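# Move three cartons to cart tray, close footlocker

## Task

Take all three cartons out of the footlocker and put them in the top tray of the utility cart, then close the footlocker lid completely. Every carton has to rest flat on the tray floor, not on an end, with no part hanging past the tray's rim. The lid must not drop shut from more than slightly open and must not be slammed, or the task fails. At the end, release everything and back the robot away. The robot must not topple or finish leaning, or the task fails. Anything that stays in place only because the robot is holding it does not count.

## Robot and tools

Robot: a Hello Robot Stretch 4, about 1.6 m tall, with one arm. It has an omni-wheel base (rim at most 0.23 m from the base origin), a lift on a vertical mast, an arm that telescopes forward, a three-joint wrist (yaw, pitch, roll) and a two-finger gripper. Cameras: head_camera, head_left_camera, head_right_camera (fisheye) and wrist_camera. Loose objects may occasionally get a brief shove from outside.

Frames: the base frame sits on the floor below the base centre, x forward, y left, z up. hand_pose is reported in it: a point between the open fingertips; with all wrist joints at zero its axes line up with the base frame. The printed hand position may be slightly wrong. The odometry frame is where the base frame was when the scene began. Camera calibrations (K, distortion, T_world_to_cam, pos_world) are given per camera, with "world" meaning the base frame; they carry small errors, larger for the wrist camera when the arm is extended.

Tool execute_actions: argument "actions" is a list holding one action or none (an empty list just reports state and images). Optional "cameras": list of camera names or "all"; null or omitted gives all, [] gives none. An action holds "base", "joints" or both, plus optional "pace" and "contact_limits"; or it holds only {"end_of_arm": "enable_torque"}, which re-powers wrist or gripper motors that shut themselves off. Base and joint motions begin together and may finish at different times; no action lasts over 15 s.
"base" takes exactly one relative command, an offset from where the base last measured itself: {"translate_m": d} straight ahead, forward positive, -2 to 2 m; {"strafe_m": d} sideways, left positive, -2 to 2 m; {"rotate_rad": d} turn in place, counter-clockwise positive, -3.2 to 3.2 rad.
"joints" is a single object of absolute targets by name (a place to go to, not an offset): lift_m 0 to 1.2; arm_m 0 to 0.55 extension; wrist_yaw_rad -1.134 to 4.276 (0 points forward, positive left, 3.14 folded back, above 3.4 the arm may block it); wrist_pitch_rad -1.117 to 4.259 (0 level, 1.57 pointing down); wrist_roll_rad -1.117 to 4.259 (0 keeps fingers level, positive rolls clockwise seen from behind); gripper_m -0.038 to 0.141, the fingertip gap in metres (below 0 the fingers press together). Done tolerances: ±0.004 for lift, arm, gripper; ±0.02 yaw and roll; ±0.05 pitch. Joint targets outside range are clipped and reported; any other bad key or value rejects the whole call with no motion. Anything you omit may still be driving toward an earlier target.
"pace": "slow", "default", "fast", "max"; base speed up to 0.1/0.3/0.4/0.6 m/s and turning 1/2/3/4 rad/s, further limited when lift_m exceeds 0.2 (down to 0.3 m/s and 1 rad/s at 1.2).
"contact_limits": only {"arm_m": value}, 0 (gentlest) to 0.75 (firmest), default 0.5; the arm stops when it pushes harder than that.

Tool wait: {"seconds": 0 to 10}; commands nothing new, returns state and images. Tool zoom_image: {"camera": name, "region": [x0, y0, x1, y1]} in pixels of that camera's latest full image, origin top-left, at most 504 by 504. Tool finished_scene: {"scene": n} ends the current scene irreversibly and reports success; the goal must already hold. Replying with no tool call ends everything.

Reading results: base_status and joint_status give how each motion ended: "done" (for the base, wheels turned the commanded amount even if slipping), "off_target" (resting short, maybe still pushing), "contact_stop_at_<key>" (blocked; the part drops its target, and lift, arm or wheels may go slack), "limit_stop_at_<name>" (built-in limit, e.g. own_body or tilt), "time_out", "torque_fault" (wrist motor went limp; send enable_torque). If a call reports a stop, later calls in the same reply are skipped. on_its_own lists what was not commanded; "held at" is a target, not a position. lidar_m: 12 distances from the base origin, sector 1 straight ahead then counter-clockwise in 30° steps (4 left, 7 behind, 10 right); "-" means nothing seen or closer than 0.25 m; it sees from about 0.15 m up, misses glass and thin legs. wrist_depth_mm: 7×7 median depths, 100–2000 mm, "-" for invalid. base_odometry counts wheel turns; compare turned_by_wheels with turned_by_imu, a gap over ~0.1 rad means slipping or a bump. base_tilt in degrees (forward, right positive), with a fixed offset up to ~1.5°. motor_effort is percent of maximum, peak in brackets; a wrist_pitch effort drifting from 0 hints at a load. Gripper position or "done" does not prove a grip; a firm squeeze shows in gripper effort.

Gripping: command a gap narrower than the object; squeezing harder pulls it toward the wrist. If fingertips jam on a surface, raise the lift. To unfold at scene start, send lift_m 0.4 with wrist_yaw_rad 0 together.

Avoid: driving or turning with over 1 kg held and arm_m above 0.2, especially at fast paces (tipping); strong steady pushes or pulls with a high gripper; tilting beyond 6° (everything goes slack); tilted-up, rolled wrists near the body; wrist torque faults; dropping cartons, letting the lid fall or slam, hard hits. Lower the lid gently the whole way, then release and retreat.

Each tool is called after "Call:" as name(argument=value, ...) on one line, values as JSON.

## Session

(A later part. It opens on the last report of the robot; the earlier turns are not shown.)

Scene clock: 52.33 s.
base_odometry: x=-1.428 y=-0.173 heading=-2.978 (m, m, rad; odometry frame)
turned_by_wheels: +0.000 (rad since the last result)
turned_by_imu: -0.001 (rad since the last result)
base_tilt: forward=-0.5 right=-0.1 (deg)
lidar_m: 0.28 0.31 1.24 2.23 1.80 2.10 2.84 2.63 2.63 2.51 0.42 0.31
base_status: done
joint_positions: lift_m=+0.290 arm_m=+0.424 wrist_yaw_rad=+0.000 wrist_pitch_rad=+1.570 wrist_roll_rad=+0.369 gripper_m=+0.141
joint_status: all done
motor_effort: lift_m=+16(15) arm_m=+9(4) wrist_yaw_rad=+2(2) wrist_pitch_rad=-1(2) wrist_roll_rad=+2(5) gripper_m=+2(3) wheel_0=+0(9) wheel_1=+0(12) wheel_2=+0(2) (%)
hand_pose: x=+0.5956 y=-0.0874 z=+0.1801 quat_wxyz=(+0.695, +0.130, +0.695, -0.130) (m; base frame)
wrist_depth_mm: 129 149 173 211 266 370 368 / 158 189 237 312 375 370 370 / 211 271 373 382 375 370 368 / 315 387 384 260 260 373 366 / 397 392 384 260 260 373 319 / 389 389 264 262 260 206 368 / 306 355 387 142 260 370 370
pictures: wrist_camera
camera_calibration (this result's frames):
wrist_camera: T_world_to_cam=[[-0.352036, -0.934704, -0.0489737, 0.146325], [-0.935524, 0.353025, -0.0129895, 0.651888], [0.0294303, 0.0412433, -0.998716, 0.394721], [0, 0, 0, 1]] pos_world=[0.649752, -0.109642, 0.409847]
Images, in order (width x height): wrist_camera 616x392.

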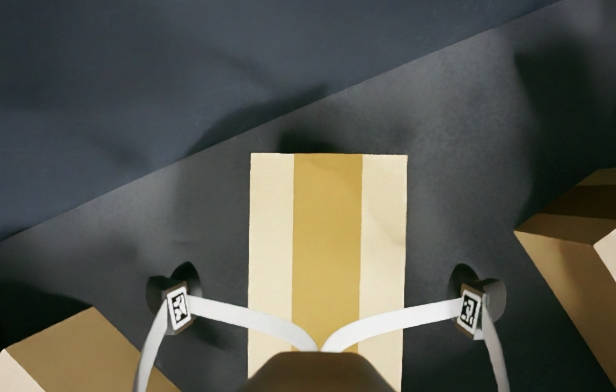

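Call:
execute_actions(actions=[{"joints":{"lift_m":0.21,"arm_m":0.417},"pace":"slow"}], cameras=[])

Call:
execute_actions(actions=[{"joints":{"gripper_m":0.06}}], cameras=[])

Call:
execute_actions(actions=[{"joints":{"lift_m":0.6}}], cameras=[])

Call:
execute_actions(actions=[{"base":{"translate_m":-0.28},"joints":{"arm_m":0.1,"wrist_roll_rad":0}}], cameras=[])

Call:
execute_actions(actions=[{"base":{"rotate_rad":-2.5}}], cameras=["head_camera","wrist_camera"])

Scene clock: 54.03 s.
base_odometry: x=-1.428 y=-0.173 heading=-2.978 (m, m, rad; odometry frame)
turned_by_wheels: +0.000 (rad since the last result)
turned_by_imu: -0.001 (rad since the last result)
base_tilt: forward=-0.6 right=-0.1 (deg)
lidar_m: 0.28 0.28 1.30 2.22 1.79 2.11 2.84 2.63 2.62 2.51 0.43 0.28
base_status: not commanded
joint_positions: lift_m=+0.210 arm_m=+0.419 wrist_yaw_rad=+0.000 wrist_pitch_rad=+1.570 wrist_roll_rad=+0.369 gripper_m=+0.141
joint_status: all done
motor_effort: lift_m=+15(14) arm_m=-9(8) wrist_yaw_rad=+1(1) wrist_pitch_rad=-1(1) wrist_roll_rad=+2(2) gripper_m=+2(1) wheel_0=+0(0) wheel_1=+0(0) wheel_2=+0(0) (%)
hand_pose: x=+0.5897 y=-0.0874 z=+0.1002 quat_wxyz=(+0.695, +0.130, +0.695, -0.130) (m; base frame)
wrist_depth_mm: 137 158 184 223 282 294 291 / 167 201 252 301 298 294 291 / 224 285 297 182 181 297 293 / 310 312 185 182 181 296 291 / 312 309 185 183 181 294 293 / 312 310 186 182 181 196 291 / 298 307 185 139 181 294 293
pictures: none
No camera images: the call's "cameras" was empty. Leave "cameras" out to get every camera's image.

Scene clock: 55.87 s.
base_odometry: x=-1.428 y=-0.173 heading=-2.978 (m, m, rad; odometry frame)
turned_by_wheels: +0.000 (rad since the last result)
turned_by_imu: -0.001 (rad since the last result)
base_tilt: forward=-0.5 right=-0.1 (deg)
lidar_m: 0.28 0.29 1.30 2.22 1.77 2.09 2.85 2.63 2.61 2.50 0.40 0.29
base_status: not commanded
joint_positions: lift_m=+0.210 arm_m=+0.419 wrist_yaw_rad=+0.000 wrist_pitch_rad=+1.569 wrist_roll_rad=+0.370 gripper_m=+0.061
joint_status: all done
motor_effort: lift_m=+20(21) arm_m=-9(9) wrist_yaw_rad=+1(0) wrist_pitch_rad=+1(5) wrist_roll_rad=+1(2) gripper_m=-23(24) wheel_0=+0(0) wheel_1=+0(0) wheel_2=+0(0) (%)
hand_pose: x=+0.5899 y=-0.0874 z=+0.0997 quat_wxyz=(+0.696, +0.130, +0.695, -0.130) (m; base frame)
wrist_depth_mm: 138 160 186 227 289 290 286 / 169 204 256 297 293 290 289 / 226 291 173 170 169 290 287 / 307 304 173 170 170 291 286 / 309 306 173 172 170 293 289 / 309 304 174 173 171 181 290 / 293 306 176 172 171 293 287
pictures: none
No camera images: the call's "cameras" was empty. Leave "cameras" out to get every camera's image.

Scene clock: 58.43 s.
base_odometry: x=-1.428 y=-0.173 heading=-2.978 (m, m, rad; odometry frame)
turned_by_wheels: +0.000 (rad since the last result)
turned_by_imu: -0.001 (rad since the last result)
base_tilt: forward=-0.5 right=-0.1 (deg)
lidar_m: 0.29 0.32 1.27 2.20 1.78 2.08 2.84 2.64 2.61 2.52 0.42 0.30
base_status: not commanded
joint_positions: lift_m=+0.599 arm_m=+0.419 wrist_yaw_rad=+0.000 wrist_pitch_rad=+1.569 wrist_roll_rad=+0.370 gripper_m=+0.061
joint_status: all done
motor_effort: lift_m=+29(31) arm_m=-9(9) wrist_yaw_rad=+1(2) wrist_pitch_rad=+1(2) wrist_roll_rad=+2(2) gripper_m=-25(28) wheel_0=+0(0) wheel_1=+0(0) wheel_2=+0(0) (%)
hand_pose: x=+0.5899 y=-0.0874 z=+0.4890 quat_wxyz=(+0.696, +0.130, +0.695, -0.130) (m; base frame)
wrist_depth_mm: 215 236 260 294 340 413 477 / 247 279 319 370 496 661 525 / 300 345 172 171 169 668 574 / 379 500 174 170 169 569 621 / 504 707 174 171 170 554 554 / 477 580 175 172 171 181 549 / 445 549 176 172 171 530 477
pictures: none
No camera images: the call's "cameras" was empty. Leave "cameras" out to get every camera's image.

Scene clock: 60.83 s.
base_odometry: x=-1.152 y=-0.127 heading=-2.978 (m, m, rad; odometry frame)
turned_by_wheels: +0.000 (rad since the last result)
turned_by_imu: -0.001 (rad since the last result)
base_tilt: forward=-0.6 right=-0.1 (deg)
lidar_m: 0.55 0.61 1.66 2.21 1.62 2.08 2.55 2.42 2.42 2.52 1.68 0.59
base_status: done
joint_positions: lift_m=+0.599 arm_m=+0.102 wrist_yaw_rad=+0.000 wrist_pitch_rad=+1.569 wrist_roll_rad=+0.000 gripper_m=+0.061
joint_status: all done
motor_effort: lift_m=+29(30) arm_m=-8(8) wrist_yaw_rad=+2(1) wrist_pitch_rad=+1(6) wrist_roll_rad=-1(9) gripper_m=-25(25) wheel_0=+0(7) wheel_1=+0(7) wheel_2=-1(11) (%)
hand_pose: x=+0.2728 y=-0.0874 z=+0.4890 quat_wxyz=(+0.708, +0.000, +0.707, +0.000) (m; base frame)
wrist_depth_mm: 750 544 539 549 559 574 603 / 750 723 723 707 691 691 691 / 741 732 172 170 169 699 683 / 741 732 173 171 169 699 683 / 732 732 174 171 169 691 691 / 732 741 175 172 170 181 683 / 741 530 175 172 171 691 691
pictures: none
No camera images: the call's "cameras" was empty. Leave "cameras" out to get every camera's image.

Scene clock: 63.37 s.
base_odometry: x=-1.152 y=-0.127 heading=+0.805 (m, m, rad; odometry frame)
turned_by_wheels: -2.500 (rad since the last result)
turned_by_imu: -2.528 (rad since the last result)
base_tilt: forward=-0.6 right=-0.2 (deg)
lidar_m: 2.43 2.55 2.52 0.74 0.55 0.55 0.61 1.90 2.13 1.62 2.35 2.55
base_status: done
joint_positions: lift_m=+0.599 arm_m=+0.102 wrist_yaw_rad=+0.000 wrist_pitch_rad=+1.569 wrist_roll_rad=+0.000 gripper_m=+0.061
joint_status: not commanded
motor_effort: lift_m=+30(30) arm_m=-9(9) wrist_yaw_rad=+1(1) wrist_pitch_rad=+1(6) wrist_roll_rad=-1(1) gripper_m=-25(22) wheel_0=+0(5) wheel_1=+0(2) wheel_2=+1(10) (%)
hand_pose: x=+0.2729 y=-0.0874 z=+0.4890 quat_wxyz=(+0.708, +0.000, +0.707, +0.000) (m; base frame)
wrist_depth_mm: 741 723 723 715 707 683 676 / 732 732 723 715 699 699 691 / 732 732 173 170 168 691 683 / 732 741 173 170 168 699 683 / 741 732 174 171 169 691 683 / 732 723 174 172 171 181 691 / 741 530 176 171 170 699 683
pictures: head_camera, wrist_camera
camera_calibration (this result's frames):
wrist_camera: T_world_to_cam=[[0.00912156, -0.998773, -0.0486685, -0.0564514], [-0.999871, -0.00846622, -0.0136546, 0.34028], [0.0132258, 0.0487867, -0.998722, 0.717791], [0, 0, 0, 1]] pos_world=[0.331257, -0.0885199, 0.718772]
Images, in order (width x height): head_camera 420x560, wrist_camera 616x392.

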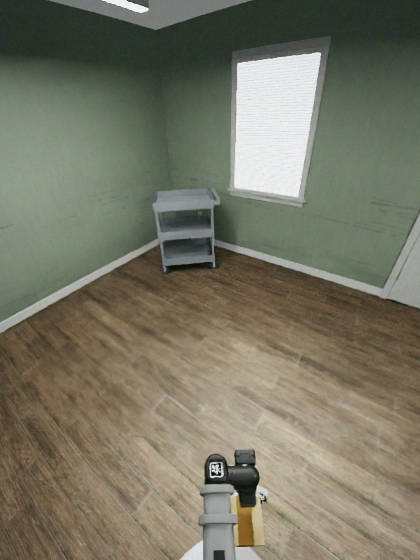

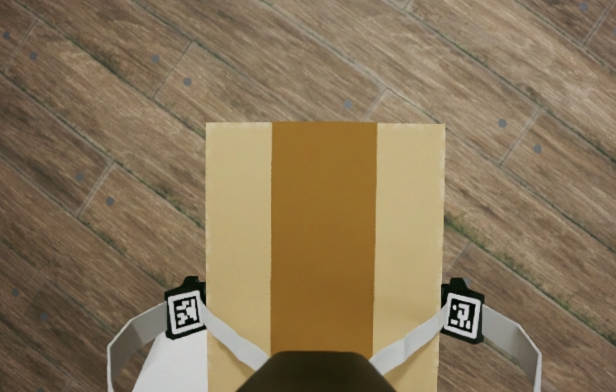

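Call:
execute_actions(actions=[{"base":{"rotate_rad":0.14}}], cameras=[])

Call:
execute_actions(actions=[{"base":{"translate_m":2.0},"joints":{"lift_m":1.2},"pace":"fast"}], cameras=["wrist_camera","head_left_camera"])

Scene clock: 64.27 s.
base_odometry: x=-1.152 y=-0.127 heading=+0.945 (m, m, rad; odometry frame)
turned_by_wheels: +0.140 (rad since the last result)
turned_by_imu: +0.141 (rad since the last result)
base_tilt: forward=-0.6 right=-0.1 (deg)
lidar_m: 2.43 2.51 2.39 0.68 0.56 0.57 1.38 2.23 1.65 1.65 2.55 2.55
base_status: done
joint_positions: lift_m=+0.599 arm_m=+0.102 wrist_yaw_rad=+0.000 wrist_pitch_rad=+1.569 wrist_roll_rad=+0.000 gripper_m=+0.061
joint_status: not commanded
motor_effort: lift_m=+30(30) arm_m=-9(9) wrist_yaw_rad=+2(0) wrist_pitch_rad=+1(4) wrist_roll_rad=-1(0) gripper_m=-25(24) wheel_0=-1(3) wheel_1=-1(6) wheel_2=+1(7) (%)
hand_pose: x=+0.2729 y=-0.0874 z=+0.4890 quat_wxyz=(+0.708, +0.000, +0.707, +0.000) (m; base frame)
wrist_depth_mm: 741 741 723 707 699 691 683 / 741 741 715 715 707 691 691 / 732 723 173 170 168 683 683 / 750 732 173 170 169 699 691 / 741 723 174 171 170 699 683 / 732 732 174 172 171 182 691 / 741 512 176 172 170 683 683
pictures: none
No camera images: the call's "cameras" was empty. Leave "cameras" out to get every camera's image.

Scene clock: 70.63 s.
base_odometry: x=+0.019 y=+1.494 heading=+0.945 (m, m, rad; odometry frame)
turned_by_wheels: +0.000 (rad since the last result)
turned_by_imu: -0.002 (rad since the last result)
base_tilt: forward=-0.5 right=-0.1 (deg)
lidar_m: 0.34 0.46 1.11 1.28 2.23 2.18 2.31 2.84 2.31 1.29 0.62 0.37
base_status: done
joint_positions: lift_m=+1.199 arm_m=+0.101 wrist_yaw_rad=+0.000 wrist_pitch_rad=+1.569 wrist_roll_rad=+0.000 gripper_m=+0.061
joint_status: all done
motor_effort: lift_m=+29(33) arm_m=-8(9) wrist_yaw_rad=-1(0) wrist_pitch_rad=+1(5) wrist_roll_rad=-1(0) gripper_m=-25(25) wheel_0=+0(9) wheel_1=-1(6) wheel_2=+0(16) (%)
hand_pose: x=+0.2728 y=-0.0874 z=+1.0887 quat_wxyz=(+0.708, +0.000, +0.707, +0.000) (m; base frame)
wrist_depth_mm: 1118 525 525 512 512 500 492 / 1229 525 521 517 508 500 484 / 1366 1366 172 170 168 1281 1281 / 1366 1336 173 170 168 1281 1255 / 1366 1336 173 171 170 1308 1255 / 1397 1336 174 173 170 180 1308 / 1366 1366 176 171 170 1255 1281
pictures: head_left_camera, wrist_camera
camera_calibration (this result's frames):
wrist_camera: T_world_to_cam=[[0.00909093, -0.998774, -0.0486687, -0.0272522], [-0.999872, -0.00843751, -0.0136145, 0.348359], [0.0131872, 0.0487863, -0.998722, 1.31681], [0, 0, 0, 1]] pos_world=[0.331197, -0.0885216, 1.31854]
Images, in order (width x height): head_left_camera 420x672, wrist_camera 616x392.

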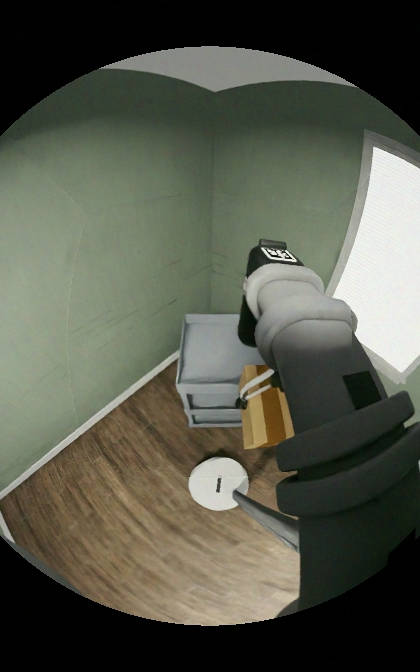

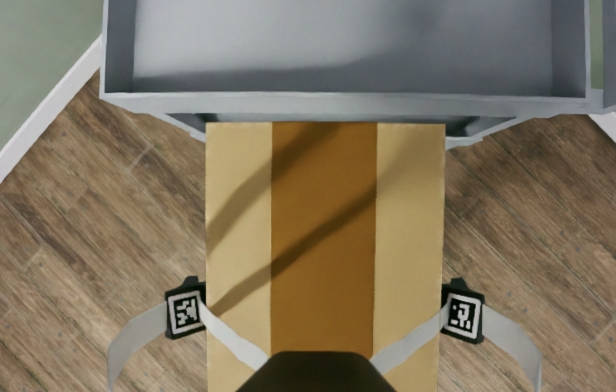

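Call:
execute_actions(actions=[{"base":{"strafe_m":-0.027},"joints":{"lift_m":1.05,"arm_m":0.5}}], cameras=["wrist_camera"])

Call:
execute_actions(actions=[{"joints":{"lift_m":0.987},"pace":"slow"}], cameras=[])

Call:
execute_actions(actions=[{"joints":{"gripper_m":0.141}}], cameras=[])

Call:
execute_actions(actions=[{"joints":{"lift_m":1.06}}], cameras=["wrist_camera"])

Call:
execute_actions(actions=[{"base":{"translate_m":-2.0},"joints":{"arm_m":0.1},"pace":"fast"}], cameras=[])

Call:
execute_actions(actions=[{"base":{"rotate_rad":2.36},"joints":{"lift_m":0.6}}], cameras=[])

Scene clock: 73.13 s.
base_odometry: x=+0.041 y=+1.478 heading=+0.945 (m, m, rad; odometry frame)
turned_by_wheels: +0.000 (rad since the last result)
turned_by_imu: -0.001 (rad since the last result)
base_tilt: forward=-0.6 right=-0.1 (deg)
lidar_m: 0.43 0.47 1.14 1.31 2.27 2.20 2.36 2.80 2.26 1.30 0.63 0.45
base_status: done
joint_positions: lift_m=+1.050 arm_m=+0.498 wrist_yaw_rad=+0.000 wrist_pitch_rad=+1.569 wrist_roll_rad=+0.000 gripper_m=+0.061
joint_status: all done
motor_effort: lift_m=+21(28) arm_m=+9(11) wrist_yaw_rad=+1(1) wrist_pitch_rad=+1(5) wrist_roll_rad=+0(0) gripper_m=-24(25) wheel_0=+2(6) wheel_1=-1(11) wheel_2=+0(2) (%)
hand_pose: x=+0.6698 y=-0.0874 z=+0.9397 quat_wxyz=(+0.708, +0.000, +0.707, +0.000) (m; base frame)
wrist_depth_mm: 370 375 366 364 355 355 349 / 377 373 368 364 362 355 353 / 377 375 173 169 168 357 353 / 377 375 173 171 169 357 351 / 379 373 174 171 170 355 351 / 377 375 175 172 171 180 351 / 377 375 176 172 170 359 353
pictures: wrist_camera
camera_calibration (this result's frames):
wrist_camera: T_world_to_cam=[[0.0093653, -0.998771, -0.0486676, -0.038301], [-0.999868, -0.0087068, -0.0137251, 0.743393], [0.0132845, 0.0487897, -0.998721, 1.16263], [0, 0, 0, 1]] pos_world=[0.728209, -0.0885058, 1.16948]
Images, in order (width x height): wrist_camera 616x392.

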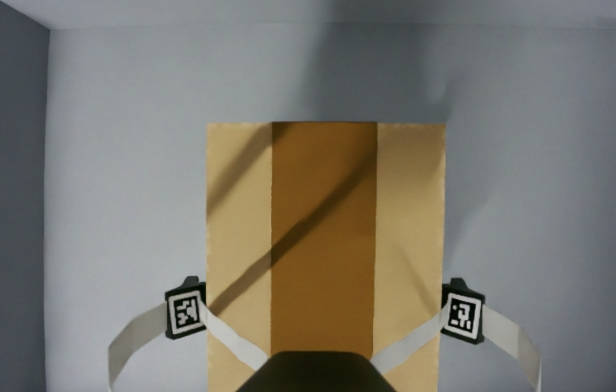

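Scene clock: 74.53 s.
base_odometry: x=+0.041 y=+1.478 heading=+0.945 (m, m, rad; odometry frame)
turned_by_wheels: +0.000 (rad since the last result)
turned_by_imu: -0.001 (rad since the last result)
base_tilt: forward=-0.5 right=-0.1 (deg)
lidar_m: 0.43 0.46 1.12 1.30 2.28 2.22 2.34 2.82 2.28 1.28 0.60 0.44
base_status: not commanded
joint_positions: lift_m=+0.987 arm_m=+0.498 wrist_yaw_rad=+0.000 wrist_pitch_rad=+1.569 wrist_roll_rad=+0.000 gripper_m=+0.061
joint_status: all done
motor_effort: lift_m=+21(20) arm_m=+9(9) wrist_yaw_rad=+0(0) wrist_pitch_rad=+1(1) wrist_roll_rad=+0(0) gripper_m=-28(23) wheel_0=+2(2) wheel_1=-1(1) wheel_2=+0(0) (%)
hand_pose: x=+0.6698 y=-0.0874 z=+0.8767 quat_wxyz=(+0.708, +0.000, +0.707, +0.000) (m; base frame)
wrist_depth_mm: 310 309 306 301 298 294 293 / 315 310 307 301 300 296 293 / 314 310 173 169 167 294 290 / 314 310 173 170 168 296 291 / 315 310 174 171 170 296 293 / 314 310 174 172 170 180 293 / 315 309 175 172 171 296 293
pictures: none
No camera images: the call's "cameras" was empty. Leave "cameras" out to get every camera's image.

Scene clock: 76.37 s.
base_odometry: x=+0.041 y=+1.478 heading=+0.945 (m, m, rad; odometry frame)
turned_by_wheels: +0.000 (rad since the last result)
turned_by_imu: -0.001 (rad since the last result)
base_tilt: forward=-0.6 right=-0.2 (deg)
lidar_m: 0.42 0.46 1.13 1.31 2.26 2.23 2.33 2.81 2.26 1.29 0.60 0.44
base_status: not commanded
joint_positions: lift_m=+0.987 arm_m=+0.498 wrist_yaw_rad=+0.000 wrist_pitch_rad=+1.570 wrist_roll_rad=+0.000 gripper_m=+0.141
joint_status: all done
motor_effort: lift_m=+21(21) arm_m=+9(9) wrist_yaw_rad=+2(1) wrist_pitch_rad=-2(6) wrist_roll_rad=+0(0) gripper_m=-1(27) wheel_0=+2(2) wheel_1=+0(0) wheel_2=+0(0) (%)
hand_pose: x=+0.6695 y=-0.0874 z=+0.8767 quat_wxyz=(+0.707, +0.000, +0.707, +0.000) (m; base frame)
wrist_depth_mm: 317 314 307 304 300 300 294 / 315 310 307 306 301 297 294 / 314 314 307 186 185 297 294 / 317 310 189 186 185 298 296 / 317 314 189 187 185 300 296 / 317 314 189 186 185 206 296 / 317 315 190 142 185 297 296
pictures: none
No camera images: the call's "cameras" was empty. Leave "cameras" out to get every camera's image.

Scene clock: 77.63 s.
base_odometry: x=+0.041 y=+1.478 heading=+0.945 (m, m, rad; odometry frame)
turned_by_wheels: +0.000 (rad since the last result)
turned_by_imu: -0.001 (rad since the last result)
base_tilt: forward=-0.7 right=-0.2 (deg)
lidar_m: 0.42 0.46 1.14 1.32 2.27 2.21 2.35 2.82 2.27 1.28 0.60 0.44
base_status: not commanded
joint_positions: lift_m=+1.060 arm_m=+0.498 wrist_yaw_rad=+0.000 wrist_pitch_rad=+1.570 wrist_roll_rad=+0.000 gripper_m=+0.141
joint_status: all done
motor_effort: lift_m=+25(27) arm_m=+9(9) wrist_yaw_rad=+3(1) wrist_pitch_rad=-2(2) wrist_roll_rad=+0(0) gripper_m=+1(1) wheel_0=+2(2) wheel_1=-1(1) wheel_2=+0(0) (%)
hand_pose: x=+0.6695 y=-0.0874 z=+0.9494 quat_wxyz=(+0.707, +0.000, +0.707, +0.000) (m; base frame)
wrist_depth_mm: 370 377 379 379 370 364 357 / 382 387 384 379 375 370 366 / 387 387 384 375 373 368 364 / 387 392 382 259 256 373 362 / 384 387 384 259 259 370 366 / 384 389 260 259 258 206 364 / 392 392 382 142 258 366 364
pictures: wrist_camera
camera_calibration (this result's frames):
wrist_camera: T_world_to_cam=[[0.00878132, -0.998776, -0.0486761, -0.0374289], [-0.999885, -0.00816839, -0.0127768, 0.742372], [0.0123636, 0.0487827, -0.998733, 1.17292], [0, 0, 0, 1]] pos_world=[0.728113, -0.0885375, 1.1791]
Images, in order (width x height): wrist_camera 616x392.

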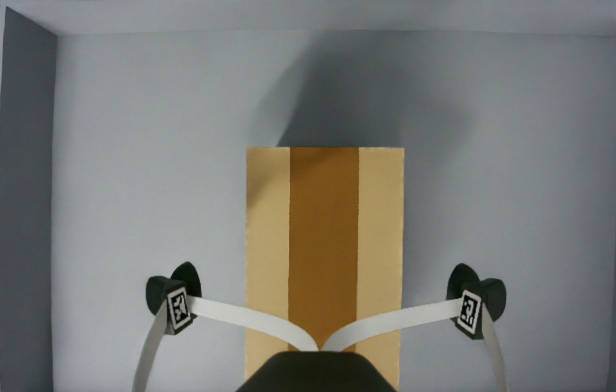

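Scene clock: 84.97 s.
base_odometry: x=-1.131 y=-0.142 heading=+0.945 (m, m, rad; odometry frame)
turned_by_wheels: +0.000 (rad since the last result)
turned_by_imu: -0.003 (rad since the last result)
base_tilt: forward=-0.6 right=-0.1 (deg)
lidar_m: 2.43 2.53 2.44 0.70 0.57 0.57 1.38 2.20 1.59 1.62 2.54 2.55
base_status: done
joint_positions: lift_m=+1.060 arm_m=+0.102 wrist_yaw_rad=+0.000 wrist_pitch_rad=+1.570 wrist_roll_rad=+0.000 gripper_m=+0.141
joint_status: all done
motor_effort: lift_m=+24(25) arm_m=-9(7) wrist_yaw_rad=+1(0) wrist_pitch_rad=-2(2) wrist_roll_rad=+0(0) gripper_m=-2(1) wheel_0=-1(3) wheel_1=-1(5) wheel_2=-1(9) (%)
hand_pose: x=+0.2726 y=-0.0874 z=+0.9494 quat_wxyz=(+0.707, +0.000, +0.707, +0.000) (m; base frame)
wrist_depth_mm: 1182 1182 1182 1138 1182 1160 1138 / 1255 1205 1182 1160 1138 1138 1138 / 1205 1229 1182 1138 1138 1160 1138 / 1229 1205 1205 1182 1160 1160 1138 / 1205 1205 1182 976 1160 1160 1182 / 1205 1205 960 976 1160 206 1138 / 1042 1205 1205 142 1160 1160 1138
pictures: none
No camera images: the call's "cameras" was empty. Leave "cameras" out to get every camera's image.

Scene clock: 87.90 s.
base_odometry: x=-1.131 y=-0.143 heading=-2.979 (m, m, rad; odometry frame)
turned_by_wheels: +2.360 (rad since the last result)
turned_by_imu: +2.384 (rad since the last result)
base_tilt: forward=-0.6 right=-0.2 (deg)
lidar_m: 0.59 0.61 1.69 2.20 1.57 2.05 2.54 2.44 2.43 2.54 1.72 0.61
base_status: done
joint_positions: lift_m=+0.600 arm_m=+0.102 wrist_yaw_rad=+0.000 wrist_pitch_rad=+1.570 wrist_roll_rad=+0.000 gripper_m=+0.141
joint_status: all done
motor_effort: lift_m=+16(23) arm_m=-9(9) wrist_yaw_rad=+1(2) wrist_pitch_rad=-1(1) wrist_roll_rad=-1(0) gripper_m=-2(1) wheel_0=-1(0) wheel_1=-2(7) wheel_2=-1(7) (%)
hand_pose: x=+0.2727 y=-0.0874 z=+0.4901 quat_wxyz=(+0.707, +0.000, +0.707, +0.000) (m; base frame)
wrist_depth_mm: 732 591 574 585 597 621 640 / 741 732 715 715 707 699 691 / 732 741 723 707 707 691 691 / 741 732 732 715 715 699 691 / 750 732 732 732 715 691 691 / 732 741 504 508 699 206 691 / 741 741 508 142 699 699 691
pictures: none
No camera images: the call's "cameras" was empty. Leave "cameras" out to get every camera's image.

Call:
execute_actions(actions=[{"base":{"strafe_m":0.248},"joints":{"arm_m":0.527,"wrist_roll_rad":-0.43},"pace":"fast"}], cameras=[])

Call:
execute_actions(actions=[{"base":{"translate_m":0.15}}], cameras=["wrist_camera"])

Scene clock: 89.97 s.
base_odometry: x=-1.090 y=-0.387 heading=-2.979 (m, m, rad; odometry frame)
turned_by_wheels: +0.000 (rad since the last result)
turned_by_imu: -0.001 (rad since the last result)
base_tilt: forward=-0.6 right=-0.1 (deg)
lidar_m: 0.58 1.25 1.69 1.96 1.39 1.64 2.54 2.60 2.61 2.77 0.84 0.61
base_status: done
joint_positions: lift_m=+0.600 arm_m=+0.525 wrist_yaw_rad=+0.000 wrist_pitch_rad=+1.570 wrist_roll_rad=-0.430 gripper_m=+0.141
joint_status: all done
motor_effort: lift_m=+17(17) arm_m=+9(10) wrist_yaw_rad=+0(1) wrist_pitch_rad=+0(1) wrist_roll_rad=+0(1) gripper_m=+5(0) wheel_0=+2(12) wheel_1=-2(12) wheel_2=-1(1) (%)
hand_pose: x=+0.6966 y=-0.0874 z=+0.4900 quat_wxyz=(+0.691, -0.151, +0.691, +0.151) (m; base frame)
wrist_depth_mm: 741 741 715 609 574 492 427 / 732 732 732 569 668 634 525 / 732 732 723 564 676 668 668 / 732 732 732 691 676 668 676 / 741 732 525 691 683 676 668 / 741 741 384 469 621 206 654 / 741 741 723 142 421 554 661
pictures: none
No camera images: the call's "cameras" was empty. Leave "cameras" out to get every camera's image.

Scene clock: 91.80 s.
base_odometry: x=-1.238 y=-0.412 heading=-2.978 (m, m, rad; odometry frame)
turned_by_wheels: +0.000 (rad since the last result)
turned_by_imu: +0.000 (rad since the last result)
base_tilt: forward=-0.5 right=-0.2 (deg)
lidar_m: 0.43 1.07 1.47 1.95 1.47 1.64 2.68 2.70 2.71 2.78 0.65 0.45
base_status: done
joint_positions: lift_m=+0.600 arm_m=+0.525 wrist_yaw_rad=+0.000 wrist_pitch_rad=+1.570 wrist_roll_rad=-0.430 gripper_m=+0.141
joint_status: not commanded
motor_effort: lift_m=+17(17) arm_m=+9(9) wrist_yaw_rad=+0(1) wrist_pitch_rad=+0(1) wrist_roll_rad=-1(0) gripper_m=+2(1) wheel_0=+2(8) wheel_1=+0(5) wheel_2=+2(11) (%)
hand_pose: x=+0.6966 y=-0.0874 z=+0.4900 quat_wxyz=(+0.691, -0.151, +0.691, +0.151) (m; base frame)
wrist_depth_mm: 750 732 723 375 322 285 260 / 732 723 715 466 384 338 303 / 741 723 723 676 647 439 364 / 741 723 723 585 676 668 539 / 741 732 580 574 683 676 668 / 741 732 413 691 683 206 661 / 732 732 530 142 683 683 615
pictures: wrist_camera
camera_calibration (this result's frames):
wrist_camera: T_world_to_cam=[[0.424741, -0.904026, -0.0482864, -0.341708], [-0.905273, -0.424629, -0.013054, 0.661439], [-0.00870264, 0.049257, -0.998748, 0.728566], [0, 0, 0, 1]] pos_world=[0.750261, -0.0639338, 0.719788]
Images, in order (width x height): wrist_camera 616x392.

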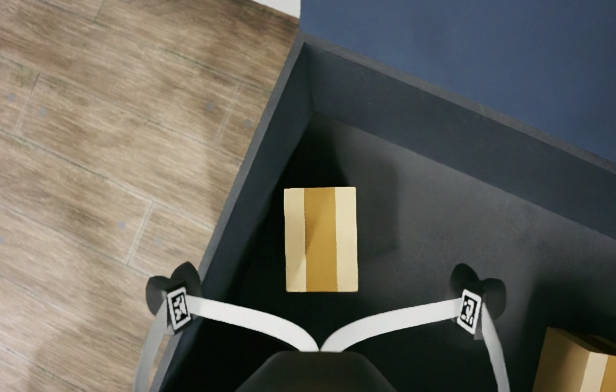

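Call:
execute_actions(actions=[{"joints":{"lift_m":0.29,"wrist_roll_rad":-0.445}}], cameras=["wrist_camera"])

Scene clock: 94.20 s.
base_odometry: x=-1.238 y=-0.412 heading=-2.978 (m, m, rad; odometry frame)
turned_by_wheels: +0.000 (rad since the last result)
turned_by_imu: -0.001 (rad since the last result)
base_tilt: forward=-0.6 right=-0.1 (deg)
lidar_m: 0.43 1.07 1.46 1.95 1.48 1.63 2.69 2.70 2.71 2.78 0.65 0.46
base_status: not commanded
joint_positions: lift_m=+0.290 arm_m=+0.525 wrist_yaw_rad=+0.000 wrist_pitch_rad=+1.570 wrist_roll_rad=-0.444 gripper_m=+0.141
joint_status: all done
motor_effort: lift_m=+16(17) arm_m=+9(9) wrist_yaw_rad=+0(2) wrist_pitch_rad=-1(1) wrist_roll_rad=-1(3) gripper_m=-1(2) wheel_0=+2(2) wheel_1=+0(0) wheel_2=+2(2) (%)
hand_pose: x=+0.6966 y=-0.0874 z=+0.1801 quat_wxyz=(+0.690, -0.156, +0.689, +0.156) (m; base frame)
wrist_depth_mm: - 122 183 307 272 231 204 / 107 135 212 377 373 297 254 / 111 151 254 379 377 373 343 / 118 170 264 263 375 370 368 / 129 195 298 262 375 373 366 / 143 202 265 260 259 206 368 / 159 236 389 142 377 368 366
pictures: wrist_camera
camera_calibration (this result's frames):
wrist_camera: T_world_to_cam=[[0.43797, -0.897692, -0.0482741, -0.36534], [-0.89894, -0.437877, -0.0130481, 0.651825], [-0.00942491, 0.0491102, -0.998749, 0.419508], [0, 0, 0, 1]] pos_world=[0.749913, -0.0631458, 0.409852]
Images, in order (width x height): wrist_camera 616x392.

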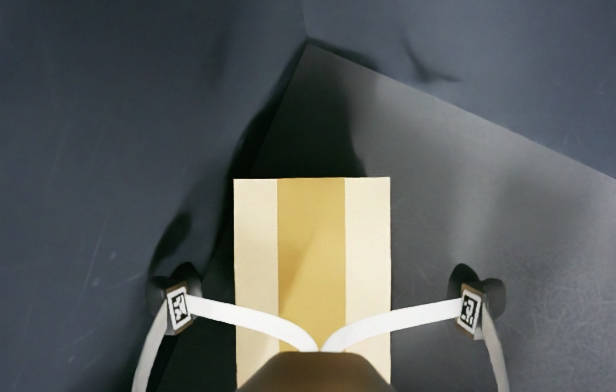

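Call:
execute_actions(actions=[{"joints":{"arm_m":0.509},"pace":"slow"}], cameras=[])

Call:
execute_actions(actions=[{"joints":{"lift_m":0.21},"pace":"slow"}], cameras=["wrist_camera"])

Call:
execute_actions(actions=[{"joints":{"gripper_m":0.06}}], cameras=[])

Call:
execute_actions(actions=[{"joints":{"lift_m":0.6}}], cameras=[])

Call:
execute_actions(actions=[{"joints":{"arm_m":0.1,"wrist_roll_rad":0}}], cameras=[])

Call:
execute_actions(actions=[{"base":{"rotate_rad":-2.36}}], cameras=[])

Call:
execute_actions(actions=[{"base":{"strafe_m":-0.113}}], cameras=[])

Call:
execute_actions(actions=[{"base":{"translate_m":2.0},"joints":{"lift_m":1.12},"pace":"fast"}], cameras=[])

Call:
execute_actions(actions=[{"base":{"translate_m":0.281},"joints":{"arm_m":0.5}}], cameras=["wrist_camera"])

Scene clock: 95.53 s.
base_odometry: x=-1.238 y=-0.412 heading=-2.978 (m, m, rad; odometry frame)
turned_by_wheels: +0.000 (rad since the last result)
turned_by_imu: -0.001 (rad since the last result)
base_tilt: forward=-0.6 right=-0.1 (deg)
lidar_m: 0.43 1.08 1.48 1.95 1.46 1.64 2.70 2.71 2.71 2.77 0.62 0.45
base_status: not commanded
joint_positions: lift_m=+0.290 arm_m=+0.511 wrist_yaw_rad=+0.000 wrist_pitch_rad=+1.570 wrist_roll_rad=-0.444 gripper_m=+0.141
joint_status: all done
motor_effort: lift_m=+16(16) arm_m=-9(10) wrist_yaw_rad=+0(1) wrist_pitch_rad=+0(1) wrist_roll_rad=-1(1) gripper_m=+1(0) wheel_0=+2(2) wheel_1=+0(0) wheel_2=+2(2) (%)
hand_pose: x=+0.6818 y=-0.0874 z=+0.1801 quat_wxyz=(+0.690, -0.156, +0.689, +0.156) (m; base frame)
wrist_depth_mm: - 122 183 322 303 256 225 / 106 135 213 382 377 332 281 / 111 151 254 377 373 370 368 / 118 170 264 260 260 373 366 / 129 195 298 260 259 368 368 / 143 202 266 262 259 206 364 / 158 235 384 142 375 370 368
pictures: none
No camera images: the call's "cameras" was empty. Leave "cameras" out to get every camera's image.

Scene clock: 97.07 s.
base_odometry: x=-1.238 y=-0.412 heading=-2.978 (m, m, rad; odometry frame)
turned_by_wheels: +0.000 (rad since the last result)
turned_by_imu: -0.001 (rad since the last result)
base_tilt: forward=-0.5 right=-0.1 (deg)
lidar_m: 0.44 1.09 1.48 1.96 1.48 1.64 2.69 2.71 2.72 2.79 0.64 0.46
base_status: not commanded
joint_positions: lift_m=+0.211 arm_m=+0.511 wrist_yaw_rad=+0.000 wrist_pitch_rad=+1.571 wrist_roll_rad=-0.445 gripper_m=+0.141
joint_status: all done
motor_effort: lift_m=+13(16) arm_m=-9(9) wrist_yaw_rad=+0(1) wrist_pitch_rad=-2(2) wrist_roll_rad=-1(1) gripper_m=-2(4) wheel_0=+2(2) wheel_1=+0(1) wheel_2=+2(2) (%)
hand_pose: x=+0.6816 y=-0.0874 z=+0.1003 quat_wxyz=(+0.690, -0.156, +0.690, +0.156) (m; base frame)
wrist_depth_mm: - 123 185 298 296 256 225 / 107 135 213 301 297 296 278 / 111 152 215 300 296 296 291 / 118 171 186 182 181 293 291 / 130 196 186 184 182 294 290 / 143 202 186 182 181 201 291 / 160 234 185 136 181 294 293
pictures: wrist_camera
camera_calibration (this result's frames):
wrist_camera: T_world_to_cam=[[0.438086, -0.897619, -0.048578, -0.362631], [-0.898876, -0.438027, -0.0124239, 0.63711], [-0.0101265, 0.0491083, -0.998742, 0.340144], [0, 0, 0, 1]] pos_world=[0.734991, -0.0631369, 0.330015]
Images, in order (width x height): wrist_camera 616x392.

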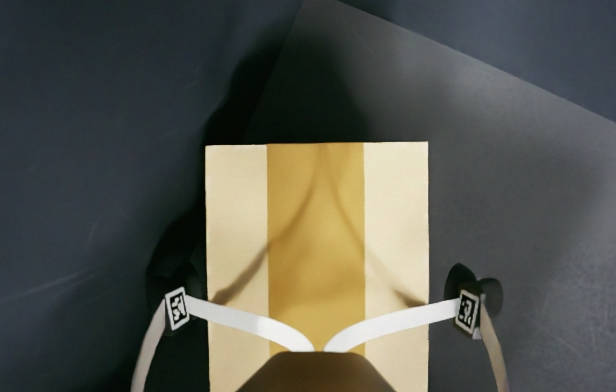

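Scene clock: 98.90 s.
base_odometry: x=-1.238 y=-0.412 heading=-2.978 (m, m, rad; odometry frame)
turned_by_wheels: +0.000 (rad since the last result)
turned_by_imu: -0.001 (rad since the last result)
base_tilt: forward=-0.6 right=-0.1 (deg)
lidar_m: 0.42 1.09 1.48 1.96 1.49 1.63 2.68 2.71 2.70 2.78 0.64 0.46
base_status: not commanded
joint_positions: lift_m=+0.210 arm_m=+0.511 wrist_yaw_rad=+0.000 wrist_pitch_rad=+1.570 wrist_roll_rad=-0.445 gripper_m=+0.060
joint_status: all done
motor_effort: lift_m=+17(17) arm_m=-9(9) wrist_yaw_rad=+1(1) wrist_pitch_rad=-1(3) wrist_roll_rad=+0(1) gripper_m=-22(19) wheel_0=+2(2) wheel_1=+0(0) wheel_2=+2(2) (%)
hand_pose: x=+0.6817 y=-0.0874 z=+0.1000 quat_wxyz=(+0.690, -0.156, +0.689, +0.156) (m; base frame)
wrist_depth_mm: - 122 182 300 296 258 226 / 106 135 211 300 296 291 282 / 111 151 211 173 170 291 289 / 117 170 175 172 171 291 289 / 129 194 174 172 170 291 290 / 142 188 175 172 171 181 291 / 159 242 174 170 169 291 289
pictures: none
No camera images: the call's "cameras" was empty. Leave "cameras" out to get every camera's image.

Scene clock: 101.47 s.
base_odometry: x=-1.238 y=-0.412 heading=-2.978 (m, m, rad; odometry frame)
turned_by_wheels: +0.000 (rad since the last result)
turned_by_imu: -0.001 (rad since the last result)
base_tilt: forward=-0.5 right=-0.2 (deg)
lidar_m: 0.44 1.08 1.48 1.95 1.50 1.64 2.70 2.72 2.72 2.77 0.62 0.45
base_status: not commanded
joint_positions: lift_m=+0.600 arm_m=+0.511 wrist_yaw_rad=+0.000 wrist_pitch_rad=+1.570 wrist_roll_rad=-0.445 gripper_m=+0.060
joint_status: all done
motor_effort: lift_m=+26(29) arm_m=-9(9) wrist_yaw_rad=+0(0) wrist_pitch_rad=-1(1) wrist_roll_rad=-1(1) gripper_m=-22(22) wheel_0=+2(2) wheel_1=+0(0) wheel_2=+2(2) (%)
hand_pose: x=+0.6817 y=-0.0874 z=+0.4893 quat_wxyz=(+0.690, -0.156, +0.689, +0.156) (m; base frame)
wrist_depth_mm: 750 732 723 413 340 304 276 / 750 732 723 488 430 357 317 / 741 732 715 172 171 484 387 / 741 723 175 172 170 676 580 / 732 741 175 172 169 661 668 / 741 732 175 171 170 180 661 / 750 723 175 171 169 668 591
pictures: none
No camera images: the call's "cameras" was empty. Leave "cameras" out to get every camera's image.

Scene clock: 103.77 s.
base_odometry: x=-1.238 y=-0.412 heading=-2.978 (m, m, rad; odometry frame)
turned_by_wheels: +0.000 (rad since the last result)
turned_by_imu: -0.001 (rad since the last result)
base_tilt: forward=-0.6 right=-0.1 (deg)
lidar_m: 0.43 1.09 1.47 1.95 1.49 1.64 2.69 2.71 2.71 2.78 0.63 0.45
base_status: not commanded
joint_positions: lift_m=+0.600 arm_m=+0.102 wrist_yaw_rad=+0.000 wrist_pitch_rad=+1.570 wrist_roll_rad=+0.000 gripper_m=+0.060
joint_status: all done
motor_effort: lift_m=+26(26) arm_m=-9(8) wrist_yaw_rad=+1(1) wrist_pitch_rad=-2(2) wrist_roll_rad=+1(8) gripper_m=-23(20) wheel_0=+2(2) wheel_1=+0(0) wheel_2=+2(2) (%)
hand_pose: x=+0.2726 y=-0.0874 z=+0.4893 quat_wxyz=(+0.707, +0.000, +0.707, +0.000) (m; base frame)
wrist_depth_mm: 732 723 585 699 683 676 668 / 741 732 723 430 397 449 445 / 741 723 715 173 171 699 683 / 741 723 175 173 170 715 683 / 741 741 175 172 170 691 683 / 750 732 175 172 169 181 691 / 759 530 174 171 169 699 691
pictures: none
No camera images: the call's "cameras" was empty. Leave "cameras" out to get every camera's image.

Scene clock: 106.23 s.
base_odometry: x=-1.238 y=-0.412 heading=+0.945 (m, m, rad; odometry frame)
turned_by_wheels: -2.360 (rad since the last result)
turned_by_imu: -2.387 (rad since the last result)
base_tilt: forward=-0.5 right=-0.1 (deg)
lidar_m: 2.69 2.77 2.14 0.52 0.43 0.41 1.22 1.97 1.84 1.48 2.35 2.69
base_status: done
joint_positions: lift_m=+0.600 arm_m=+0.102 wrist_yaw_rad=+0.000 wrist_pitch_rad=+1.570 wrist_roll_rad=+0.000 gripper_m=+0.060
joint_status: not commanded
motor_effort: lift_m=+25(26) arm_m=-9(9) wrist_yaw_rad=+0(2) wrist_pitch_rad=-1(0) wrist_roll_rad=+2(2) gripper_m=-23(24) wheel_0=+0(1) wheel_1=+2(9) wheel_2=+0(11) (%)
hand_pose: x=+0.2727 y=-0.0874 z=+0.4893 quat_wxyz=(+0.707, +0.000, +0.707, +0.000) (m; base frame)
wrist_depth_mm: 732 732 732 715 707 699 676 / 732 732 723 715 699 699 683 / 732 741 715 173 171 699 691 / 741 732 175 172 170 699 691 / 750 741 175 172 170 699 691 / 741 732 175 172 170 181 691 / 741 535 175 171 169 699 691
pictures: none
No camera images: the call's "cameras" was empty. Leave "cameras" out to get every camera's image.

Scene clock: 107.77 s.
base_odometry: x=-1.147 y=-0.478 heading=+0.945 (m, m, rad; odometry frame)
turned_by_wheels: +0.000 (rad since the last result)
turned_by_imu: -0.001 (rad since the last result)
base_tilt: forward=-0.5 right=-0.1 (deg)
lidar_m: 2.70 2.86 2.30 0.61 0.52 1.11 1.33 1.89 1.66 1.36 2.32 2.57
base_status: done
joint_positions: lift_m=+0.600 arm_m=+0.102 wrist_yaw_rad=+0.000 wrist_pitch_rad=+1.570 wrist_roll_rad=+0.000 gripper_m=+0.060
joint_status: not commanded
motor_effort: lift_m=+25(25) arm_m=-9(9) wrist_yaw_rad=+1(0) wrist_pitch_rad=-1(1) wrist_roll_rad=+1(1) gripper_m=-22(21) wheel_0=+1(8) wheel_1=-1(6) wheel_2=+0(1) (%)
hand_pose: x=+0.2727 y=-0.0874 z=+0.4893 quat_wxyz=(+0.707, +0.000, +0.707, +0.000) (m; base frame)
wrist_depth_mm: 741 723 723 715 707 699 691 / 741 723 723 707 707 699 691 / 741 723 732 173 171 683 691 / 741 732 175 172 170 691 691 / 750 723 175 172 171 699 676 / 750 732 175 171 170 180 691 / 741 525 175 171 169 691 691
pictures: none
No camera images: the call's "cameras" was empty. Leave "cameras" out to get every camera's image.

Scene clock: 114.13 s.
base_odometry: x=+0.024 y=+1.143 heading=+0.945 (m, m, rad; odometry frame)
turned_by_wheels: +0.000 (rad since the last result)
turned_by_imu: -0.002 (rad since the last result)
base_tilt: forward=-0.5 right=-0.1 (deg)
lidar_m: 0.71 0.76 1.45 1.70 2.54 2.03 2.25 2.48 2.41 1.40 1.14 0.75
base_status: done
joint_positions: lift_m=+1.120 arm_m=+0.102 wrist_yaw_rad=+0.000 wrist_pitch_rad=+1.570 wrist_roll_rad=+0.000 gripper_m=+0.060
joint_status: all done
motor_effort: lift_m=+25(29) arm_m=-9(9) wrist_yaw_rad=+3(0) wrist_pitch_rad=-1(2) wrist_roll_rad=+2(1) gripper_m=-21(27) wheel_0=-1(9) wheel_1=-1(7) wheel_2=+1(10) (%)
hand_pose: x=+0.2727 y=-0.0874 z=+1.0093 quat_wxyz=(+0.707, +0.000, +0.707, +0.000) (m; base frame)
wrist_depth_mm: 1308 1255 1118 1060 1229 1205 1160 / 1308 1255 1255 1229 1229 1205 1182 / 1281 1281 1255 173 170 1182 1205 / 1255 1255 175 173 170 1229 1182 / 1281 1281 174 172 170 1205 1205 / 1281 1255 174 171 170 180 1205 / 1281 1281 175 171 169 1205 1182
pictures: none
No camera images: the call's "cameras" was empty. Leave "cameras" out to get every camera's image.

Scene clock: 116.53 s.
base_odometry: x=+0.189 y=+1.371 heading=+0.945 (m, m, rad; odometry frame)
turned_by_wheels: +0.000 (rad since the last result)
turned_by_imu: -0.001 (rad since the last result)
base_tilt: forward=-0.6 right=-0.2 (deg)
lidar_m: 0.42 0.45 1.24 1.46 2.52 2.28 2.47 2.70 2.03 1.13 0.96 0.44
base_status: done
joint_positions: lift_m=+1.120 arm_m=+0.498 wrist_yaw_rad=+0.000 wrist_pitch_rad=+1.570 wrist_roll_rad=+0.000 gripper_m=+0.060
joint_status: all done
motor_effort: lift_m=+25(25) arm_m=+8(10) wrist_yaw_rad=+1(0) wrist_pitch_rad=+0(3) wrist_roll_rad=+1(1) gripper_m=-26(25) wheel_0=+0(2) wheel_1=+2(8) wheel_2=+0(9) (%)
hand_pose: x=+0.6697 y=-0.0874 z=+1.0093 quat_wxyz=(+0.707, +0.000, +0.707, +0.000) (m; base frame)
wrist_depth_mm: 421 424 421 421 410 387 554 / 455 445 442 439 433 368 634 / 452 445 442 173 170 368 750 / 452 330 175 172 170 366 946 / 459 325 175 172 170 362 1205 / 455 327 175 172 170 180 1205 / 455 327 175 171 169 362 1182
pictures: wrist_camera
camera_calibration (this result's frames):
wrist_camera: T_world_to_cam=[[0.00983415, -0.998766, -0.0486721, -0.0352199], [-0.999871, -0.00920372, -0.0131598, 0.743594], [0.0126956, 0.0487953, -0.998728, 1.23258], [0, 0, 0, 1]] pos_world=[0.728196, -0.0884766, 1.23908]
Images, in order (width x height): wrist_camera 616x392.

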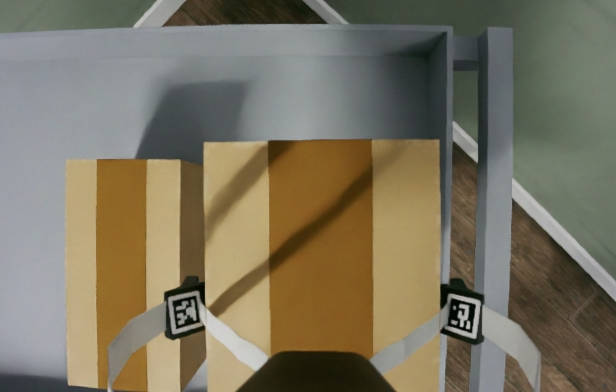

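Call:
execute_actions(actions=[{"joints":{"lift_m":0.987},"pace":"slow"}], cameras=[])

Call:
execute_actions(actions=[{"joints":{"gripper_m":0.141}}], cameras=[])

Call:
execute_actions(actions=[{"joints":{"lift_m":1.06}}], cameras=["wrist_camera"])

Call:
execute_actions(actions=[{"base":{"translate_m":-1.9},"joints":{"arm_m":0.1},"pace":"fast"}], cameras=[])

Call:
execute_actions(actions=[{"base":{"rotate_rad":2.36},"joints":{"lift_m":0.6}}], cameras=[])

Call:
execute_actions(actions=[{"base":{"strafe_m":-0.36},"joints":{"arm_m":0.504,"wrist_roll_rad":-0.2},"pace":"fast"}], cameras=[])

Call:
execute_actions(actions=[{"base":{"translate_m":0.299}}], cameras=["wrist_camera"])

Scene clock: 118.67 s.
base_odometry: x=+0.189 y=+1.371 heading=+0.945 (m, m, rad; odometry frame)
turned_by_wheels: +0.000 (rad since the last result)
turned_by_imu: -0.001 (rad since the last result)
base_tilt: forward=-0.6 right=-0.2 (deg)
lidar_m: 0.43 0.47 1.26 1.45 2.53 2.29 2.45 2.68 2.01 1.12 0.96 0.45
base_status: not commanded
joint_positions: lift_m=+0.987 arm_m=+0.498 wrist_yaw_rad=+0.000 wrist_pitch_rad=+1.570 wrist_roll_rad=+0.000 gripper_m=+0.060
joint_status: all done
motor_effort: lift_m=+17(26) arm_m=+8(8) wrist_yaw_rad=+1(2) wrist_pitch_rad=+0(0) wrist_roll_rad=+1(1) gripper_m=-20(23) wheel_0=+0(0) wheel_1=+2(2) wheel_2=+0(0) (%)
hand_pose: x=+0.6697 y=-0.0874 z=+0.8770 quat_wxyz=(+0.707, +0.000, +0.707, +0.000) (m; base frame)
wrist_depth_mm: 317 314 306 304 303 296 418 / 315 312 307 304 301 273 640 / 195 309 306 173 171 296 741 / 193 244 175 172 170 294 580 / 194 244 175 172 170 289 1060 / 194 215 175 172 170 181 1078 / 193 220 175 171 169 257 236
pictures: none
No camera images: the call's "cameras" was empty. Leave "cameras" out to get every camera's image.

Scene clock: 120.50 s.
base_odometry: x=+0.189 y=+1.371 heading=+0.945 (m, m, rad; odometry frame)
turned_by_wheels: +0.000 (rad since the last result)
turned_by_imu: -0.001 (rad since the last result)
base_tilt: forward=-0.6 right=-0.1 (deg)
lidar_m: 0.42 0.45 1.26 1.46 2.53 2.28 2.44 2.70 2.03 1.11 0.95 0.44
base_status: not commanded
joint_positions: lift_m=+0.987 arm_m=+0.498 wrist_yaw_rad=+0.000 wrist_pitch_rad=+1.570 wrist_roll_rad=+0.000 gripper_m=+0.141
joint_status: all done
motor_effort: lift_m=+17(17) arm_m=+8(8) wrist_yaw_rad=+1(2) wrist_pitch_rad=-2(5) wrist_roll_rad=+1(2) gripper_m=-4(20) wheel_0=+0(0) wheel_1=+2(2) wheel_2=+0(0) (%)
hand_pose: x=+0.6695 y=-0.0874 z=+0.8770 quat_wxyz=(+0.707, +0.000, +0.707, +0.000) (m; base frame)
wrist_depth_mm: 317 312 309 306 300 296 421 / 317 315 309 306 303 296 640 / 194 312 309 304 300 296 741 / 195 244 190 186 185 293 585 / 193 245 189 186 186 290 1060 / 194 215 189 187 185 206 252 / 194 227 189 142 185 282 248
pictures: none
No camera images: the call's "cameras" was empty. Leave "cameras" out to get every camera's image.

Scene clock: 121.77 s.
base_odometry: x=+0.189 y=+1.371 heading=+0.945 (m, m, rad; odometry frame)
turned_by_wheels: +0.000 (rad since the last result)
turned_by_imu: -0.001 (rad since the last result)
base_tilt: forward=-0.6 right=-0.1 (deg)
lidar_m: 0.42 0.45 1.27 1.47 2.51 2.28 2.46 2.68 2.01 1.12 0.96 0.45
base_status: not commanded
joint_positions: lift_m=+1.060 arm_m=+0.498 wrist_yaw_rad=+0.000 wrist_pitch_rad=+1.570 wrist_roll_rad=+0.000 gripper_m=+0.141
joint_status: all done
motor_effort: lift_m=+25(26) arm_m=+8(9) wrist_yaw_rad=+2(2) wrist_pitch_rad=-1(2) wrist_roll_rad=+1(1) gripper_m=+1(2) wheel_0=+0(0) wheel_1=+2(2) wheel_2=+0(0) (%)
hand_pose: x=+0.6695 y=-0.0874 z=+0.9494 quat_wxyz=(+0.707, +0.000, +0.707, +0.000) (m; base frame)
wrist_depth_mm: 382 375 362 362 357 324 535 / 392 387 382 375 373 325 569 / 392 387 382 377 373 324 683 / 271 266 364 259 259 324 891 / 271 267 364 259 258 319 1098 / 270 266 262 258 256 208 1160 / 270 267 382 142 373 309 1138
pictures: wrist_camera
camera_calibration (this result's frames):
wrist_camera: T_world_to_cam=[[0.00942873, -0.99877, -0.0486759, -0.0378623], [-0.99988, -0.00881726, -0.0127616, 0.742322], [0.0123167, 0.0487904, -0.998733, 1.17295], [0, 0, 0, 1]] pos_world=[0.728142, -0.0884994, 1.1791]
Images, in order (width x height): wrist_camera 616x392.

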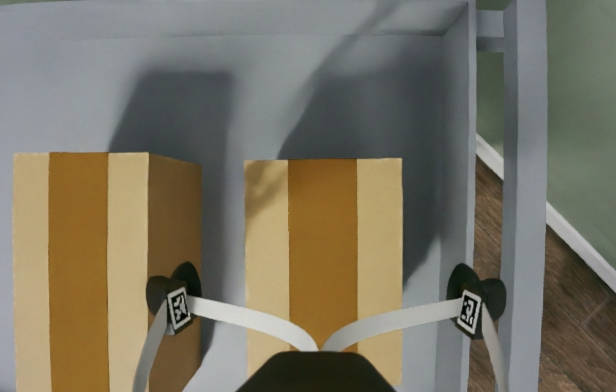

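Scene clock: 128.80 s.
base_odometry: x=-0.924 y=-0.169 heading=+0.945 (m, m, rad; odometry frame)
turned_by_wheels: +0.000 (rad since the last result)
turned_by_imu: -0.003 (rad since the last result)
base_tilt: forward=-0.6 right=-0.1 (deg)
lidar_m: 2.32 2.59 2.59 0.94 0.78 0.77 1.62 2.13 1.46 1.56 2.33 2.34
base_status: done
joint_positions: lift_m=+1.060 arm_m=+0.102 wrist_yaw_rad=+0.000 wrist_pitch_rad=+1.570 wrist_roll_rad=+0.000 gripper_m=+0.141
joint_status: all done
motor_effort: lift_m=+24(25) arm_m=-9(9) wrist_yaw_rad=+1(1) wrist_pitch_rad=-1(1) wrist_roll_rad=+1(1) gripper_m=+0(1) wheel_0=-1(4) wheel_1=+0(3) wheel_2=-2(8) (%)
hand_pose: x=+0.2726 y=-0.0874 z=+0.9494 quat_wxyz=(+0.707, +0.000, +0.707, +0.000) (m; base frame)
wrist_depth_mm: 1255 1205 1205 1160 1160 1138 1138 / 1205 1229 1160 1182 1160 1138 1138 / 1229 1205 1160 1160 1160 1160 1118 / 1205 1182 1182 1182 1160 1160 1160 / 1255 1205 1205 976 1160 1138 1138 / 1229 1205 946 946 1160 207 1160 / 1229 1205 1205 142 1160 1160 1138
pictures: none
No camera images: the call's "cameras" was empty. Leave "cameras" out to get every camera's image.

Scene clock: 131.73 s.
base_odometry: x=-0.924 y=-0.169 heading=-2.979 (m, m, rad; odometry frame)
turned_by_wheels: +2.360 (rad since the last result)
turned_by_imu: +2.385 (rad since the last result)
base_tilt: forward=-0.5 right=-0.1 (deg)
lidar_m: 0.78 1.44 1.97 2.15 1.45 1.94 2.34 2.31 2.33 2.60 1.98 0.83
base_status: done
joint_positions: lift_m=+0.600 arm_m=+0.102 wrist_yaw_rad=+0.000 wrist_pitch_rad=+1.570 wrist_roll_rad=+0.000 gripper_m=+0.141
joint_status: all done
motor_effort: lift_m=+16(23) arm_m=-9(9) wrist_yaw_rad=+1(2) wrist_pitch_rad=-1(1) wrist_roll_rad=+1(1) gripper_m=-1(0) wheel_0=+0(12) wheel_1=-2(7) wheel_2=+0(1) (%)
hand_pose: x=+0.2727 y=-0.0874 z=+0.4901 quat_wxyz=(+0.707, +0.000, +0.707, +0.000) (m; base frame)
wrist_depth_mm: 732 741 715 715 715 691 691 / 750 741 723 699 707 691 691 / 732 723 723 723 707 691 691 / 732 732 723 715 707 699 683 / 741 732 715 723 699 699 683 / 741 741 508 504 699 206 683 / 741 732 508 142 699 699 691
pictures: none
No camera images: the call's "cameras" was empty. Leave "cameras" out to get every camera's image.

Scene clock: 133.87 s.
base_odometry: x=-0.983 y=+0.186 heading=-2.978 (m, m, rad; odometry frame)
turned_by_wheels: +0.000 (rad since the last result)
turned_by_imu: +0.000 (rad since the last result)
base_tilt: forward=-0.6 right=-0.2 (deg)
lidar_m: 0.77 0.82 1.98 2.29 1.80 2.41 2.33 2.08 2.08 2.22 2.02 0.84
base_status: done
joint_positions: lift_m=+0.600 arm_m=+0.502 wrist_yaw_rad=+0.000 wrist_pitch_rad=+1.570 wrist_roll_rad=-0.200 gripper_m=+0.141
joint_status: all done
motor_effort: lift_m=+16(16) arm_m=+9(11) wrist_yaw_rad=+1(2) wrist_pitch_rad=-1(2) wrist_roll_rad=+0(4) gripper_m=+2(0) wheel_0=-1(7) wheel_1=+1(11) wheel_2=+0(1) (%)
hand_pose: x=+0.6736 y=-0.0874 z=+0.4901 quat_wxyz=(+0.704, -0.071, +0.703, +0.071) (m; base frame)
wrist_depth_mm: 732 715 707 683 683 480 691 / 517 496 699 683 580 500 691 / 750 723 715 535 488 699 691 / 723 732 723 715 707 691 691 / 750 741 707 707 707 699 691 / 750 741 732 699 707 206 691 / 741 741 723 142 707 707 691
pictures: none
No camera images: the call's "cameras" was empty. Leave "cameras" out to get every camera's image.

Scene clock: 136.33 s.
base_odometry: x=-1.278 y=+0.138 heading=-2.978 (m, m, rad; odometry frame)
turned_by_wheels: +0.000 (rad since the last result)
turned_by_imu: -0.001 (rad since the last result)
base_tilt: forward=-0.6 right=-0.2 (deg)
lidar_m: 0.48 0.52 0.69 2.51 1.91 2.57 2.64 2.28 2.32 2.22 1.56 0.52
base_status: done
joint_positions: lift_m=+0.600 arm_m=+0.502 wrist_yaw_rad=+0.000 wrist_pitch_rad=+1.570 wrist_roll_rad=-0.200 gripper_m=+0.141
joint_status: not commanded
motor_effort: lift_m=+16(16) arm_m=+9(9) wrist_yaw_rad=+1(0) wrist_pitch_rad=-1(0) wrist_roll_rad=+0(0) gripper_m=+1(1) wheel_0=-1(8) wheel_1=+1(5) wheel_2=+1(10) (%)
hand_pose: x=+0.6736 y=-0.0874 z=+0.4901 quat_wxyz=(+0.704, -0.071, +0.703, +0.071) (m; base frame)
wrist_depth_mm: 683 615 535 484 442 430 647 / 707 715 699 691 627 488 683 / 707 715 707 691 683 691 683 / 707 699 699 574 683 691 707 / 715 707 699 574 627 691 691 / 480 496 512 574 462 205 699 / 404 402 436 142 445 699 683
pictures: wrist_camera
camera_calibration (this result's frames):
wrist_camera: T_world_to_cam=[[0.207444, -0.977044, -0.048502, -0.191832], [-0.978243, -0.207051, -0.0130578, 0.708784], [0.00271567, 0.0501555, -0.998738, 0.720794], [0, 0, 0, 1]] pos_world=[0.7312, -0.0768255, 0.719835]
Images, in order (width x height): wrist_camera 616x392.

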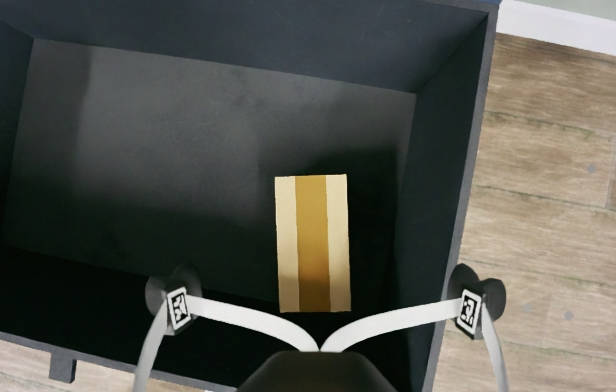

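Centre 313 vs ~326 target: shift left 2 cm.

Call:
execute_actions(actions=[{"base":{"strafe_m":0.02},"joints":{"lift_m":0.29,"wrist_roll_rad":-0.235}}], cameras=["wrist_camera"])

Scene clock: 138.70 s.
base_odometry: x=-1.274 y=+0.118 heading=-2.978 (m, m, rad; odometry frame)
turned_by_wheels: +0.000 (rad since the last result)
turned_by_imu: -0.001 (rad since the last result)
base_tilt: forward=-0.5 right=-0.2 (deg)
lidar_m: 0.48 0.49 0.70 2.48 1.92 2.45 2.66 2.31 2.33 2.24 1.61 0.51
base_status: done
joint_positions: lift_m=+0.290 arm_m=+0.502 wrist_yaw_rad=+0.000 wrist_pitch_rad=+1.570 wrist_roll_rad=-0.234 gripper_m=+0.141
joint_status: all done
motor_effort: lift_m=+16(16) arm_m=+9(9) wrist_yaw_rad=+1(1) wrist_pitch_rad=-1(1) wrist_roll_rad=-1(1) gripper_m=-4(0) wheel_0=+2(9) wheel_1=-2(4) wheel_2=+0(5) (%)
hand_pose: x=+0.6736 y=-0.0874 z=+0.1801 quat_wxyz=(+0.703, -0.083, +0.702, +0.083) (m; base frame)
wrist_depth_mm: 397 389 387 379 375 373 289 / 394 392 384 379 375 368 276 / 397 389 384 382 373 368 262 / 399 389 382 262 262 364 249 / 394 392 387 262 260 329 243 / 397 394 264 263 259 206 230 / 353 375 384 142 259 294 216
pictures: wrist_camera
camera_calibration (this result's frames):
wrist_camera: T_world_to_cam=[[0.241206, -0.969263, -0.0484728, -0.228936], [-0.970473, -0.240855, -0.0130511, 0.696551], [0.000975035, 0.0501896, -0.998739, 0.412378], [0, 0, 0, 1]] pos_world=[0.730803, -0.0748283, 0.409852]
Images, in order (width x height): wrist_camera 616x392.

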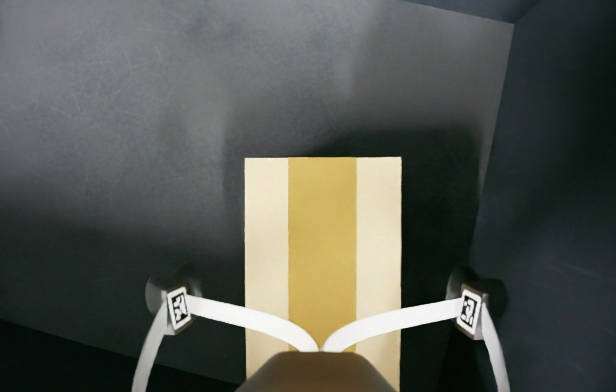

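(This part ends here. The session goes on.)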